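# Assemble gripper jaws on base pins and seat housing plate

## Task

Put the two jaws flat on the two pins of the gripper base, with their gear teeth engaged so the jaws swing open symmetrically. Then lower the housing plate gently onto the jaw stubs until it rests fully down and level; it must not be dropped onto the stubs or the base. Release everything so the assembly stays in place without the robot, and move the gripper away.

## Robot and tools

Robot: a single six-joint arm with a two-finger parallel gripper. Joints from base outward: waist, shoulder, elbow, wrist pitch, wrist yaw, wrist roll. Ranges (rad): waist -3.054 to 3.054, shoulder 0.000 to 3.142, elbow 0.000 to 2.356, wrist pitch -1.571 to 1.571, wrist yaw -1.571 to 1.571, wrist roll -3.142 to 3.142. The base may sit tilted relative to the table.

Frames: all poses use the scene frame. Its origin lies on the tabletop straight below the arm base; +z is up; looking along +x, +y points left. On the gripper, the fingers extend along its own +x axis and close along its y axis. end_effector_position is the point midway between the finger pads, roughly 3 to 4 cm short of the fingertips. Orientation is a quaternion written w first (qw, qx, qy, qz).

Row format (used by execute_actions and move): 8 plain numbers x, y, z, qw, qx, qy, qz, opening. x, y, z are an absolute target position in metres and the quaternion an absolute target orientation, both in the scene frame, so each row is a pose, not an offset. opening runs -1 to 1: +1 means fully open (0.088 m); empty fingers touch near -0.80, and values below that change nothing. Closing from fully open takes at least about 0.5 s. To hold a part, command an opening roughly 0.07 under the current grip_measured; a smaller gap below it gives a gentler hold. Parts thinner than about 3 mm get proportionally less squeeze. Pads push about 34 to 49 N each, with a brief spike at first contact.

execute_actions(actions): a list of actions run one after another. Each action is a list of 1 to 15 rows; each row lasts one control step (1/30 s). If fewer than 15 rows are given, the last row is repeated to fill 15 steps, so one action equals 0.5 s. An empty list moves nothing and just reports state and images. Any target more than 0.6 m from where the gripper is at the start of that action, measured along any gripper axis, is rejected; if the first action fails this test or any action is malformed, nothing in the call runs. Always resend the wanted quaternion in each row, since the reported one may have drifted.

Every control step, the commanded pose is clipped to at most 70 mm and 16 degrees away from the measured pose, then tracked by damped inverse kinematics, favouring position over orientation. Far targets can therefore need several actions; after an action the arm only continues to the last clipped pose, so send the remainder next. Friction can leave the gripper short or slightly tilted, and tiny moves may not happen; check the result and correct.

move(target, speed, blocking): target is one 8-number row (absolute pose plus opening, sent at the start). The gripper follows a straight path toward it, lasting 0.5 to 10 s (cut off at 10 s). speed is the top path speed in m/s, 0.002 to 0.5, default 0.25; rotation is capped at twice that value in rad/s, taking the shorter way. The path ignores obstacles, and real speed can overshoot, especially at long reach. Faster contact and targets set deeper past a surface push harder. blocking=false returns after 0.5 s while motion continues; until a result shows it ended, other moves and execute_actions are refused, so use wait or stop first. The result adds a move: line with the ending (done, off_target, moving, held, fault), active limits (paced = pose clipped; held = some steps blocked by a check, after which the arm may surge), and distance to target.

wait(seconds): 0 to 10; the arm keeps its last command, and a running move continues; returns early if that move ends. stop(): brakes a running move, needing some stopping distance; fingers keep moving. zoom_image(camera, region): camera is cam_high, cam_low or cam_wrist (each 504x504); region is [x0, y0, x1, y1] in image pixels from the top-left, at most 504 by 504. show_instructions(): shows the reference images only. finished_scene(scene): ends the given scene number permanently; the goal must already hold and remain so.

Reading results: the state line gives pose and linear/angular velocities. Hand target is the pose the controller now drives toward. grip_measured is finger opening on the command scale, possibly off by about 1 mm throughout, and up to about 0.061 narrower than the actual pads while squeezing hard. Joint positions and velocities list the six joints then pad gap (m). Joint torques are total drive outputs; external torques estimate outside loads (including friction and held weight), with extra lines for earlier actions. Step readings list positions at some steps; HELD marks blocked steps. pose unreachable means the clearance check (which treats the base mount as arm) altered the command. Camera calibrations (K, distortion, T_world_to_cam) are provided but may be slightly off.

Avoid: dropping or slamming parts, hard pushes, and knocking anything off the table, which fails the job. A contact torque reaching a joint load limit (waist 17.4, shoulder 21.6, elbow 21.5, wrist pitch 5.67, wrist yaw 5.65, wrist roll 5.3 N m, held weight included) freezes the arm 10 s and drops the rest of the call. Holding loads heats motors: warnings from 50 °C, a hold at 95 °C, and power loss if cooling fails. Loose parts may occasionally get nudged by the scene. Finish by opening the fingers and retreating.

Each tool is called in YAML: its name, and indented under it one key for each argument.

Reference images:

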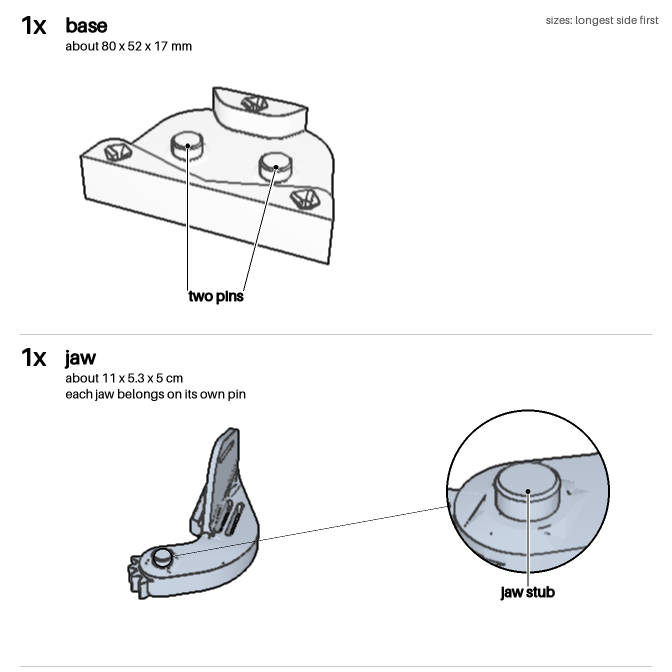

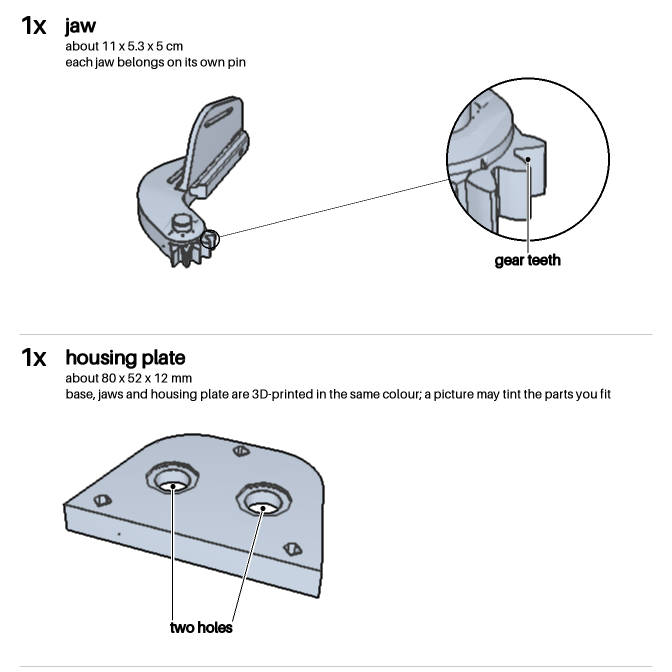

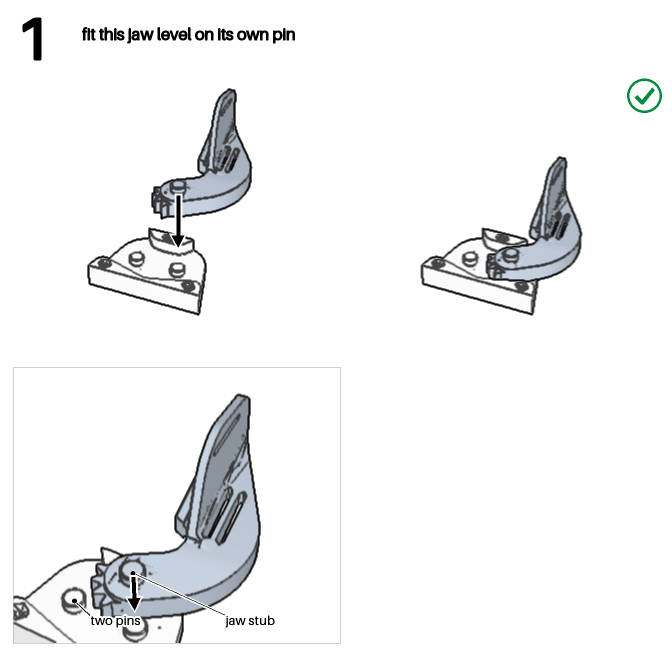

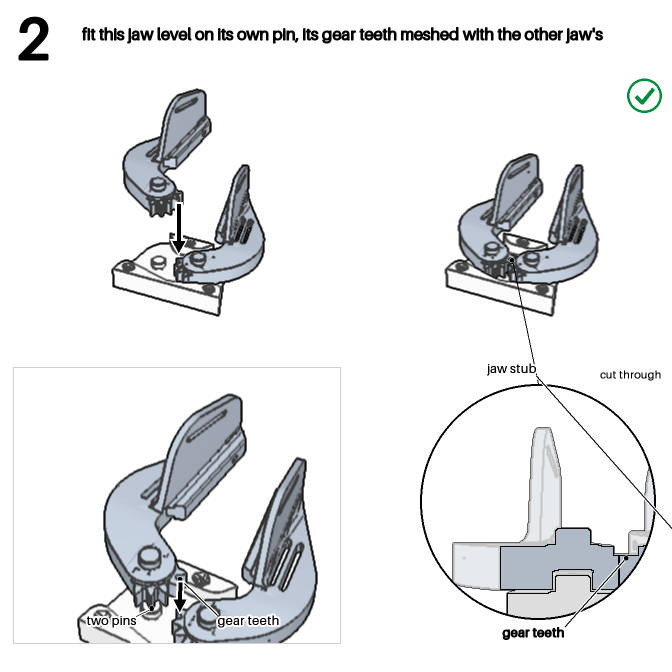

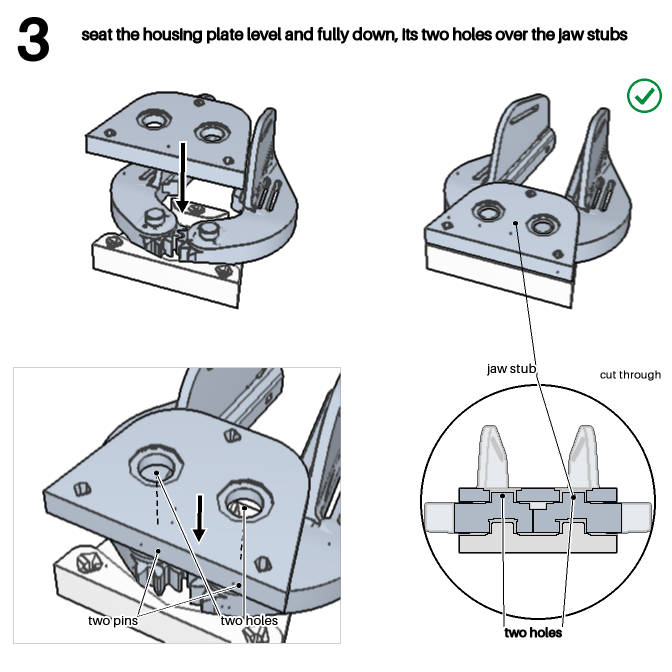

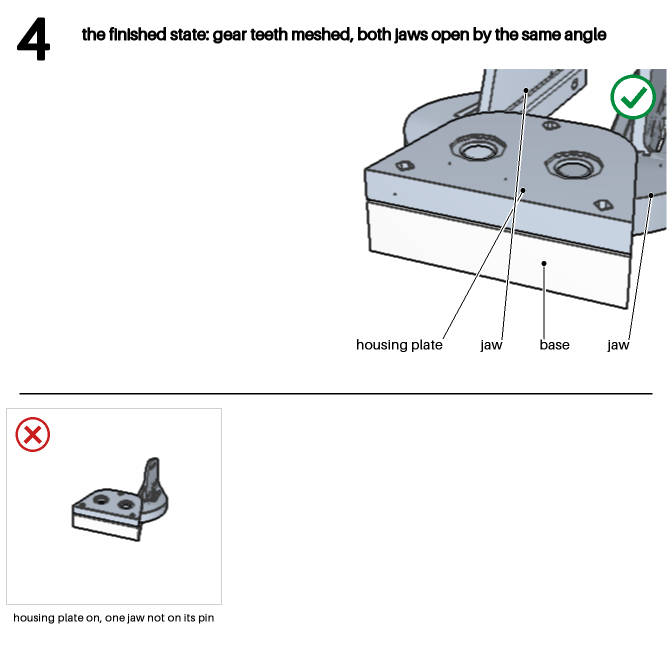

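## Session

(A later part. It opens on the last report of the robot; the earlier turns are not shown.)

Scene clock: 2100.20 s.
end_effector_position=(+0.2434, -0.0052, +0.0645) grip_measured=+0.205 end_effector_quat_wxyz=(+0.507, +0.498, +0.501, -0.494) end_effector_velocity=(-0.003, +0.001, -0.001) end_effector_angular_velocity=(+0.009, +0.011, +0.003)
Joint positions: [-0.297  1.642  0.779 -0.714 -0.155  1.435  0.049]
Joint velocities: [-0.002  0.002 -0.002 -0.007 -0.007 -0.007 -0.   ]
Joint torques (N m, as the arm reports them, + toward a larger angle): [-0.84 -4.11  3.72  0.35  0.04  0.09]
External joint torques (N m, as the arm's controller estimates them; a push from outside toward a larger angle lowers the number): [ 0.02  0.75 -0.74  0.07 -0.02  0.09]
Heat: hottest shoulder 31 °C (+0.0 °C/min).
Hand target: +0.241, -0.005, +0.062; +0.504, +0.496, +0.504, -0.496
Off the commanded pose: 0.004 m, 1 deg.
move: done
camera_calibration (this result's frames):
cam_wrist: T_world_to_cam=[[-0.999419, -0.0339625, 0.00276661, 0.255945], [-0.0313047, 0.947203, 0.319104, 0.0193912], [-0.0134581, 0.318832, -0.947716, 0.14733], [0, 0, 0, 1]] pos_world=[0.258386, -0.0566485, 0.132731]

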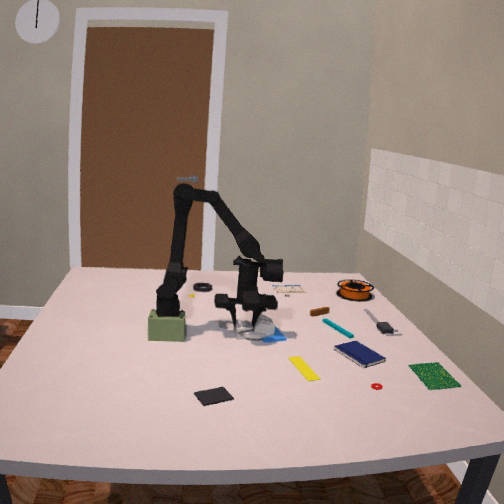

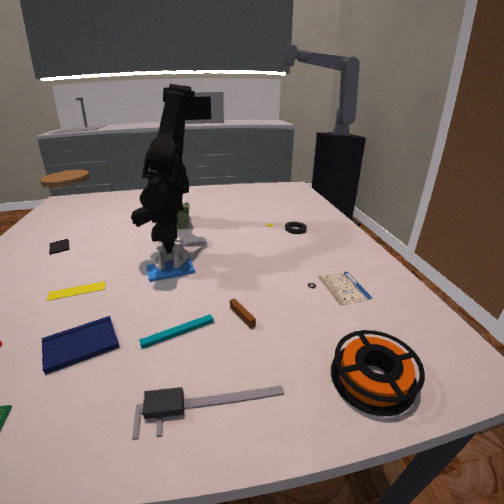

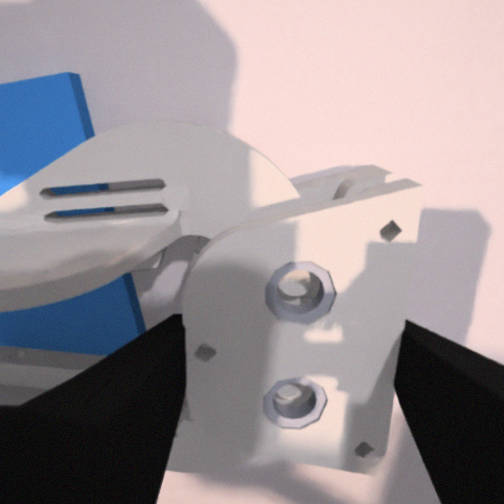

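move:
  target: [0.2409, -0.0048, 0.0575, 0.5039, 0.4961, 0.5039, -0.4961, 0.13]
  speed: 0.003

zoom_image:
  camera: "cam_wrist"
  region: [250, 145, 430, 445]

Scene clock: 2108.33 s.
end_effector_position=(+0.2439, -0.0053, +0.0615) grip_measured=+0.205 end_effector_quat_wxyz=(+0.508, +0.498, +0.500, -0.493) end_effector_velocity=(+0.001, -0.002, +0.000) end_effector_angular_velocity=(-0.008, -0.007, +0.006)
Joint positions: [-0.295  1.648  0.771 -0.695 -0.155  1.437  0.049]
Joint velocities: [-0.002 -0.002 -0.002  0.007  0.007 -0.007 -0.   ]
Joint torques (N m, as the arm reports them, + toward a larger angle): [-0.75 -3.56  3.64  0.5   0.    0.11]
External joint torques (N m, as the arm's controller estimates them; a push from outside toward a larger angle lowers the number): [ 0.14  1.37 -0.88  0.17 -0.06  0.11]
Heat: hottest elbow 31 °C (+0.0 °C/min).
Hand target: +0.241, -0.005, +0.058; +0.504, +0.496, +0.504, -0.496
Off the commanded pose: 0.005 m, 1 deg.
move: done
camera_calibration (this result's frames):
cam_wrist: T_world_to_cam=[[-0.999385, -0.0350304, -0.00140871, 0.256692], [-0.0336547, 0.947332, 0.31848, 0.021049], [-0.00982196, 0.318331, -0.947929, 0.143612], [0, 0, 0, 1]] pos_world=[0.258653, -0.0566647, 0.129792]

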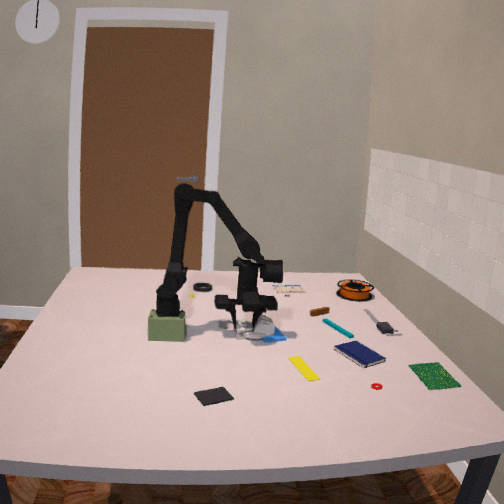

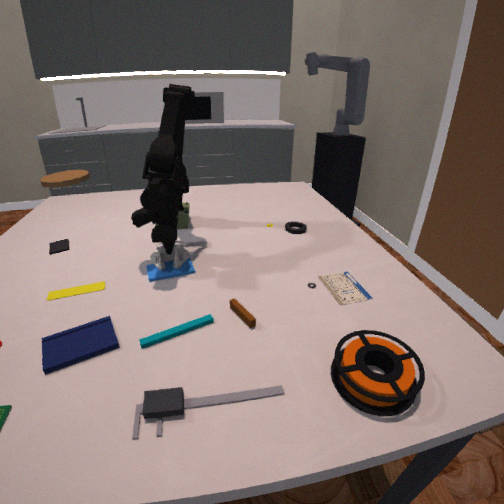

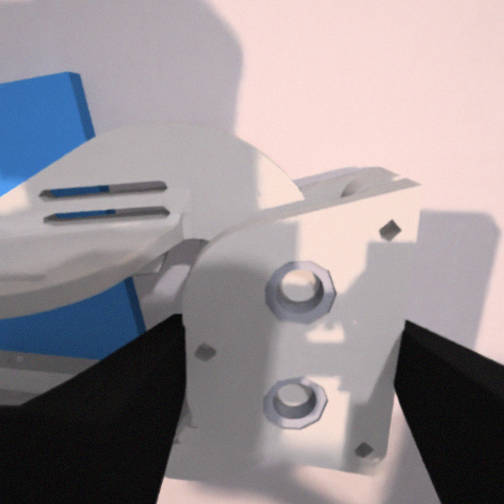

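Region (250, 145, 430, 445) of cam_wrist's 504x504 image, scaled by 1.680, with more detail than that image has; it fills the left 302 columns of this view, and the rest is white.

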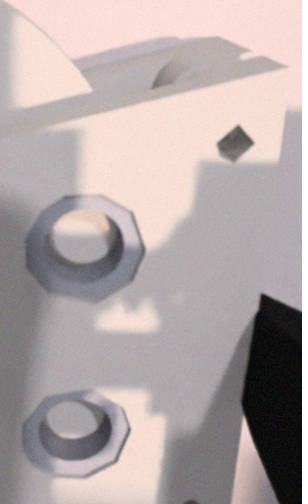

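move:
  target: [0.2407, -0.0048, 0.0540, 0.5039, 0.4961, 0.5039, -0.4961, 0.13]
  speed: 0.003

zoom_image:
  camera: "cam_wrist"
  region: [250, 145, 430, 445]

Scene clock: 2114.97 s.
end_effector_position=(+0.2444, -0.0054, +0.0607) grip_measured=+0.205 end_effector_quat_wxyz=(+0.510, +0.500, +0.499, -0.492) end_effector_velocity=(-0.001, -0.001, +0.001) end_effector_angular_velocity=(-0.007, +0.003, +0.004)
Joint positions: [-0.295  1.648  0.767 -0.686 -0.155  1.439  0.049]
Joint velocities: [-0.002 -0.002  0.002 -0.007  0.007 -0.007  0.   ]
Joint torques (N m, as the arm reports them, + toward a larger angle): [-0.4  -2.72  3.04  1.01 -0.02  0.09]
External joint torques (N m, as the arm's controller estimates them; a push from outside toward a larger angle lowers the number): [ 0.49  2.23 -1.5   0.68 -0.07  0.09]
Heat: hottest elbow 31 °C (+0.0 °C/min).
Hand target: +0.241, -0.005, +0.054; +0.504, +0.496, +0.504, -0.496
Off the commanded pose: 0.008 m, 1 deg.
move: done
camera_calibration (this result's frames):
cam_wrist: T_world_to_cam=[[-0.999393, -0.0342725, -0.00619697, 0.25748], [-0.0344646, 0.947532, 0.317798, 0.0216325], [-0.00501992, 0.317819, -0.948138, 0.141752], [0, 0, 0, 1]] pos_world=[0.258781, -0.0567245, 0.129121]

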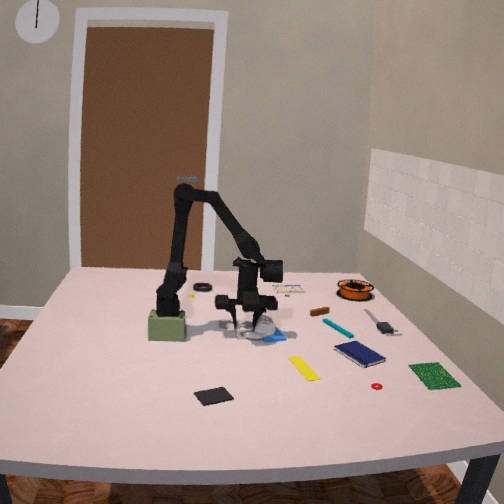

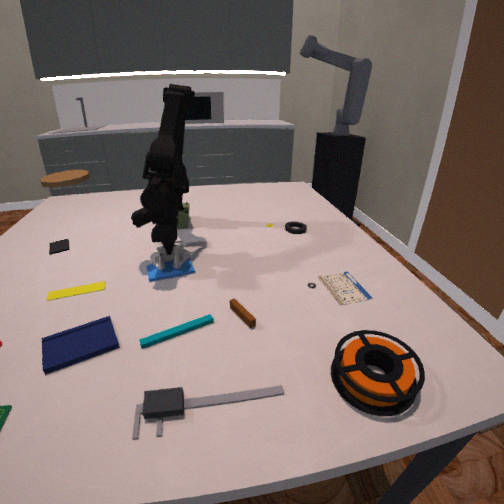

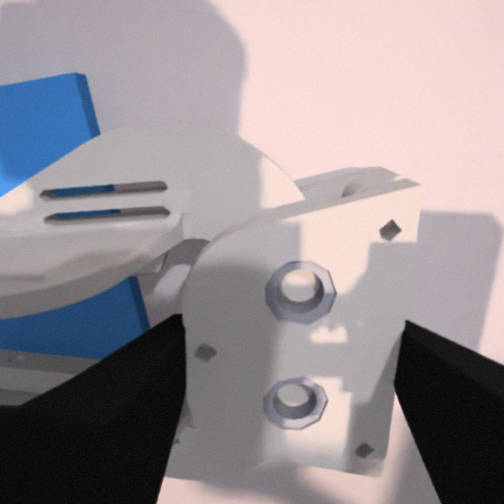

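Region (250, 145, 430, 445) of cam_wrist's 504x504 image, scaled by 1.680, with more detail than that image has; it fills the left 302 columns of this view, and the rest is white.

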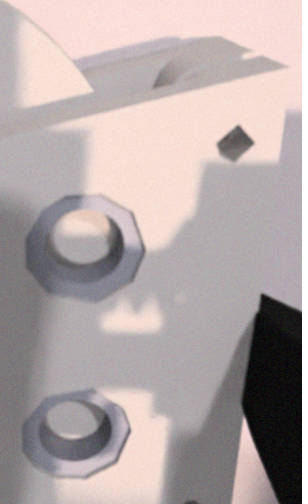

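execute_actions:
  actions:
    - [[0.2405,-0.0048,0.054,0.5036,0.4958,0.5042,-0.4964,0.13],[0.2403,-0.0048,0.054,0.5034,0.4956,0.5044,-0.4966,0.13],[0.2402,-0.0048,0.054,0.5031,0.4954,0.5047,-0.4968,0.13],[0.2400,-0.0048,0.054,0.5029,0.4951,0.5049,-0.4971,0.13],[0.2398,-0.0048,0.054,0.5026,0.4949,0.5052,-0.4973,0.13],[0.2397,-0.0048,0.054,0.5024,0.4946,0.5054,-0.4976,0.13],[0.2395,-0.0048,0.054,0.5021,0.4944,0.5057,-0.4978,0.13],[0.2393,-0.0048,0.054,0.5019,0.4941,0.5059,-0.4981,0.13]]
    - [[0.2393,-0.0048,0.054,0.5019,0.4941,0.5059,-0.4981,0.13]]

Scene clock: 2136.10 s.
end_effector_position=(+0.2436, -0.0052, +0.0579) grip_measured=+0.205 end_effector_quat_wxyz=(+0.508, +0.498, +0.501, -0.493) end_effector_velocity=(-0.003, -0.003, -0.001) end_effector_angular_velocity=(-0.006, +0.012, +0.013)
Joint positions: [-0.293  1.658  0.765 -0.681 -0.155  1.439  0.049]
Joint velocities: [-0.007  0.002 -0.002 -0.007  0.007 -0.022 -0.   ]
Joint torques (N m, as the arm reports them, + toward a larger angle): [-0.68 -3.69  3.43  0.16  0.06  0.04]
External joint torques (N m, as the arm's controller estimates them; a push from outside toward a larger angle lowers the number): [ 0.21  1.24 -0.98 -0.14  0.    0.04]
External joint torques at the end of the 1st action: [ 0.06  1.31 -0.92 -0.15  0.03  0.06]
Heat: hottest elbow 30 °C (-2.0 °C/min).
Hand target: +0.239, -0.005, +0.054; +0.502, +0.494, +0.506, -0.498
Off the commanded pose: 0.006 m, 1 deg.
Step readings (end_effector_position; steps 1 to 15: 1st action; 16 to 30: 2nd action):
0: (+0.2444, -0.0054, +0.0607)
1: (+0.2444, -0.0054, +0.0607)
2: (+0.2444, -0.0054, +0.0607)
4: (+0.2444, -0.0054, +0.0607)
8: (+0.2449, -0.0054, +0.0601)
15: (+0.2436, -0.0052, +0.0579)
16: (+0.2436, -0.0052, +0.0579)
17: (+0.2436, -0.0052, +0.0579)
19: (+0.2436, -0.0052, +0.0579)
23: (+0.2436, -0.0052, +0.0579)
30: end_effector_position above
camera_calibration (this result's frames):
cam_wrist: T_world_to_cam=[[-0.999399, -0.0346474, 0.00117684, 0.256273], [-0.032464, 0.947249, 0.318851, 0.0218362], [-0.0121621, 0.318621, -0.947804, 0.140774], [0, 0, 0, 1]] pos_world=[0.25854, -0.0566587, 0.126162]

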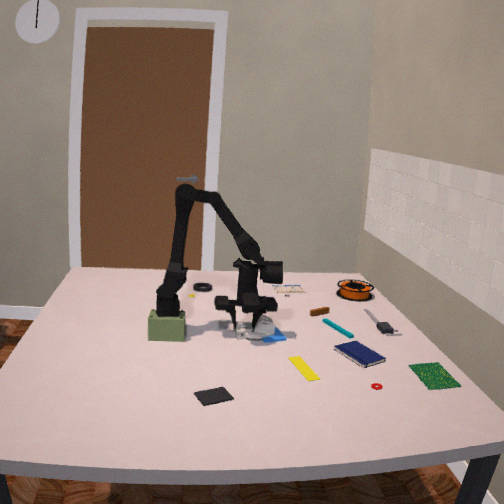

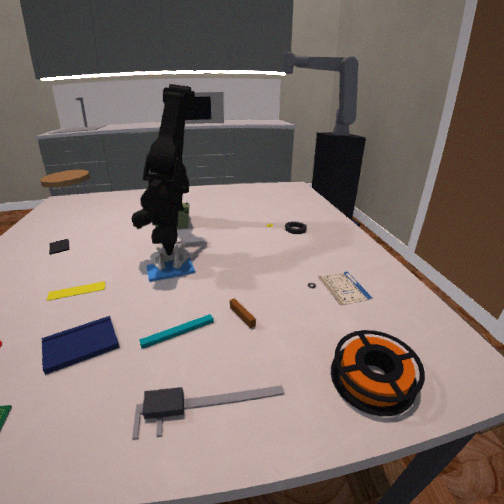

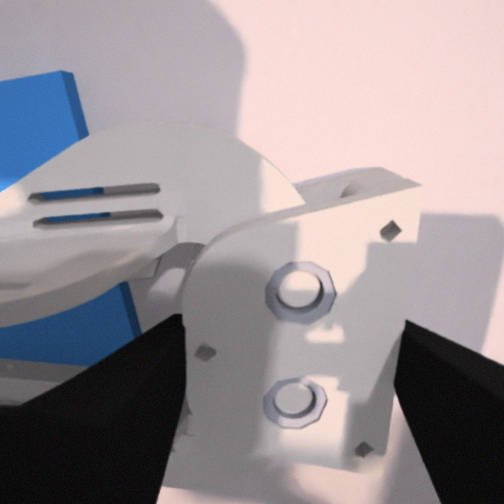

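execute_actions:
  actions:
    - [[0.2391,-0.0048,0.0535,0.5014,0.4936,0.5064,-0.4986,0.13],[0.2390,-0.0048,0.0530,0.5014,0.4936,0.5064,-0.4986,0.13]]
    - [[0.2410,-0.0050,0.055,0.505,0.496,0.503,-0.496,0.13],[0.2425,-0.0051,0.0565,0.507,0.4975,0.502,-0.4935,0.13],[0.2434,-0.0052,0.0572,0.508,0.498,0.501,-0.493,0.13]]
    - [[0.2434,-0.0052,0.0572,0.508,0.498,0.501,-0.493,0.15],[0.2434,-0.0052,0.0572,0.508,0.498,0.501,-0.493,0.16],[0.2434,-0.0052,0.0572,0.508,0.498,0.501,-0.493,0.17],[0.2434,-0.0052,0.0572,0.508,0.498,0.501,-0.493,0.18],[0.2434,-0.0052,0.0572,0.508,0.498,0.501,-0.493,0.19],[0.2434,-0.0052,0.0572,0.508,0.498,0.501,-0.493,0.20],[0.2434,-0.0052,0.0572,0.508,0.498,0.501,-0.493,0.21],[0.2434,-0.0052,0.0572,0.508,0.498,0.501,-0.493,0.22],[0.2434,-0.0052,0.0572,0.508,0.498,0.501,-0.493,0.23],[0.2434,-0.0052,0.0572,0.508,0.498,0.501,-0.493,0.24],[0.2434,-0.0052,0.0572,0.508,0.498,0.501,-0.493,0.25],[0.2434,-0.0052,0.0572,0.508,0.498,0.501,-0.493,0.26],[0.2434,-0.0052,0.0572,0.508,0.498,0.501,-0.493,0.28],[0.2434,-0.0052,0.0572,0.508,0.498,0.501,-0.493,0.30],[0.2434,-0.0052,0.0572,0.508,0.498,0.501,-0.493,0.32]]
    - [[0.2434,-0.0052,0.0572,0.508,0.498,0.501,-0.493,0.35],[0.2434,-0.0052,0.0572,0.508,0.498,0.501,-0.493,0.38],[0.2434,-0.0052,0.0572,0.508,0.498,0.501,-0.493,0.42]]

Scene clock: 2155.47 s.
end_effector_position=(+0.2441, -0.0053, +0.0577) grip_measured=+0.414 end_effector_quat_wxyz=(+0.508, +0.498, +0.501, -0.493) end_effector_velocity=(-0.004, +0.001, -0.001) end_effector_angular_velocity=(+0.008, +0.011, +0.018)
Joint positions: [-0.293  1.659  0.765 -0.678 -0.155  1.439  0.059]
Joint velocities: [-0.002 -0.002 -0.007 -0.007 -0.007 -0.022  0.001]
Joint torques (N m, as the arm reports them, + toward a larger angle): [-0.69 -4.85  3.99  0.35  0.06 -0.02]
External joint torques (N m, as the arm's controller estimates them; a push from outside toward a larger angle lowers the number): [ 0.16  0.03 -0.34  0.07  0.01 -0.02]
External joint torques at the end of the 1st action: [ 0.25  1.44 -1.18  0.06  0.04  0.04]
External joint torques at the end of the 2nd action: [ 0.11  0.23 -0.28  0.19  0.   -0.03]
External joint torques at the end of the 3rd action: [ 0.16  0.26 -0.4   0.04 -0.02 -0.01]
Heat: hottest elbow 30 °C (-1.0 °C/min).
Hand target: +0.243, -0.005, +0.057; +0.508, +0.498, +0.501, -0.493
Off the commanded pose: 0.001 m, 0 deg.
Step readings (end_effector_position; steps 1 to 15: 1st action; 16 to 30: 2nd action; 31 to 45: 3rd action; 46 to 60: 4th action):
0: (+0.2436, -0.0052, +0.0579)
1: (+0.2436, -0.0053, +0.0578)
2: (+0.2436, -0.0053, +0.0577)
4: (+0.2435, -0.0053, +0.0577)
8: (+0.2435, -0.0053, +0.0577)
15: (+0.2435, -0.0053, +0.0577)
16: (+0.2436, -0.0053, +0.0577)
17: (+0.2436, -0.0053, +0.0577)
19: (+0.2437, -0.0053, +0.0577)
23: (+0.2437, -0.0053, +0.0577)
30: (+0.2437, -0.0053, +0.0577)
31: (+0.2437, -0.0053, +0.0577)
32: (+0.2437, -0.0053, +0.0577)
34: (+0.2438, -0.0053, +0.0577)
38: (+0.2438, -0.0053, +0.0577)
45: (+0.2441, -0.0053, +0.0577)
46: (+0.2441, -0.0053, +0.0577)
47: (+0.2441, -0.0053, +0.0577)
49: (+0.2441, -0.0053, +0.0577)
53: (+0.2441, -0.0053, +0.0577)
60: end_effector_position above
camera_calibration (this result's frames):
cam_wrist: T_world_to_cam=[[-0.999391, -0.0348841, -0.000313399, 0.256804], [-0.0331656, 0.947297, 0.318636, 0.0222005], [-0.0108185, 0.318452, -0.947877, 0.14025], [0, 0, 0, 1]] pos_world=[0.258902, -0.056735, 0.125946]

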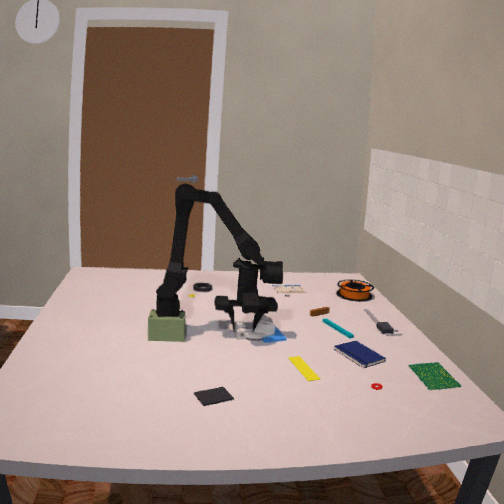

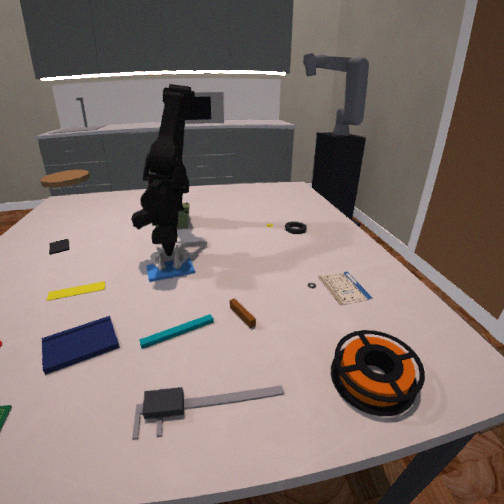

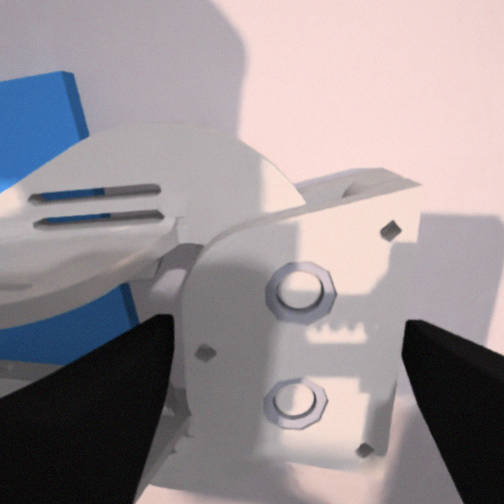

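Seated. Lifting clear.

move:
  target: [0.2490, -0.0055, 0.150, 0.5125, 0.5045, 0.4953, -0.4877, 0.42]
  speed: 0.05

move:
  target: [0.25, 0.05, 0.20, 0.5039, 0.4961, 0.5039, -0.4961, 0.6]
  speed: 0.1

Scene clock: 2162.13 s.
end_effector_position=(+0.2448, -0.0055, +0.1444) grip_measured=+0.417 end_effector_quat_wxyz=(+0.507, +0.500, +0.500, -0.494) end_effector_velocity=(-0.003, +0.001, +0.001) end_effector_angular_velocity=(+0.010, +0.015, +0.002)
Joint positions: [-0.349  1.509  0.994 -1.067 -0.156  1.386  0.059]
Joint velocities: [-0.002  0.002  0.007 -0.022 -0.007 -0.007 -0.   ]
Joint torques (N m, as the arm reports them, + toward a larger angle): [-1.25 -5.73  6.76  0.12 -0.08 -0.11]
External joint torques (N m, as the arm's controller estimates them; a push from outside toward a larger angle lowers the number): [-0.44 -1.12  1.54 -0.18 -0.13 -0.11]
Heat: hottest elbow 30 °C (-1.0 °C/min).
Hand target: +0.248, -0.006, +0.150; +0.513, +0.504, +0.495, -0.488
Off the commanded pose: 0.007 m, 1 deg.
move: done
camera_calibration (this result's frames):
cam_wrist: T_world_to_cam=[[-0.999526, -0.0307908, -0.000617856, 0.257663], [-0.0293686, 0.946938, 0.320072, -0.00639012], [-0.0092702, 0.319939, -0.947393, 0.222085], [0, 0, 0, 1]] pos_world=[0.259412, -0.0570687, 0.212606]

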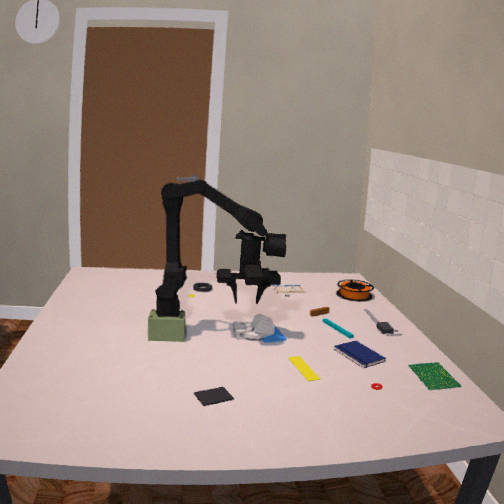

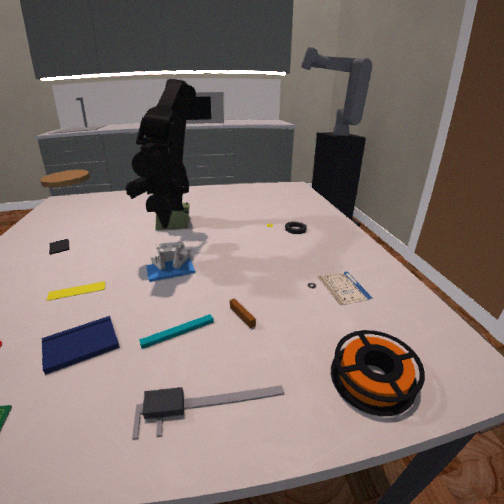

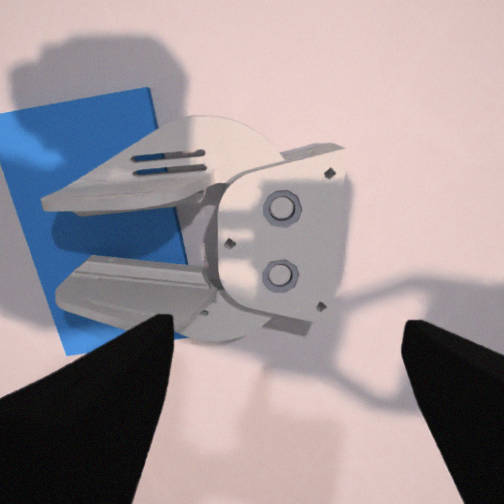

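Scene clock: 2163.37 s.
end_effector_position=(+0.2478, +0.0485, +0.1954) grip_measured=+0.597 end_effector_quat_wxyz=(+0.499, +0.493, +0.507, -0.500) end_effector_velocity=(-0.004, +0.004, +0.004) end_effector_angular_velocity=(+0.007, +0.004, +0.014)
Joint positions: [-0.164  1.487  1.21  -1.305 -0.158  1.569  0.068]
Joint velocities: [ 0.007 -0.012  0.007 -0.022 -0.007 -0.007  0.   ]
Joint torques (N m, as the arm reports them, + toward a larger angle): [-0.66 -5.44  6.69  0.09  0.01  0.11]
External joint torques (N m, as the arm's controller estimates them; a push from outside toward a larger angle lowers the number): [ 0.16 -0.58  1.36 -0.13 -0.04  0.11]
Heat: hottest elbow 30 °C (-1.0 °C/min).
Hand target: +0.250, +0.050, +0.200; +0.503, +0.497, +0.504, -0.495
Off the commanded pose: 0.005 m, 1 deg.
move: done
camera_calibration (this result's frames):
cam_wrist: T_world_to_cam=[[-0.999141, -0.0304514, 0.0281132, 0.256612], [-0.0197808, 0.946471, 0.322183, -0.0765566], [-0.0364192, 0.32135, -0.94626, 0.259553], [0, 0, 0, 1]] pos_world=[0.264329, -0.00313488, 0.263056]

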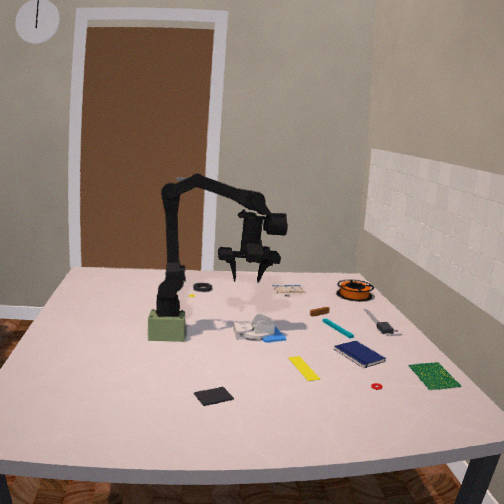

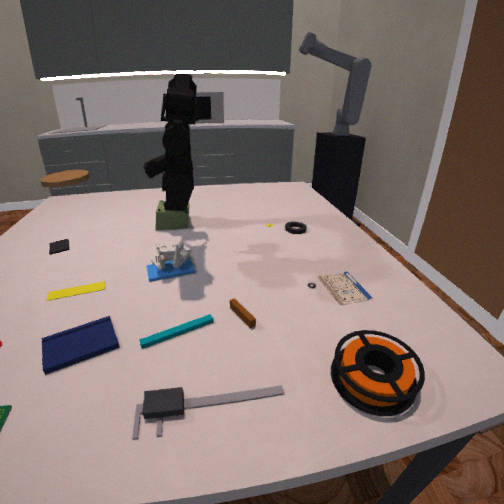

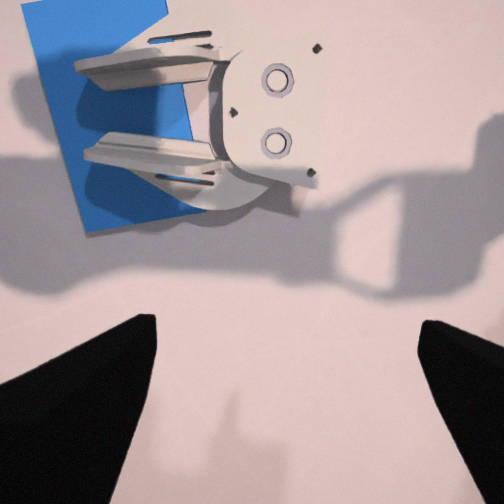

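Looks symmetric and seated.

finished_scene:
  scene: 1

The scene is finished: the task was done.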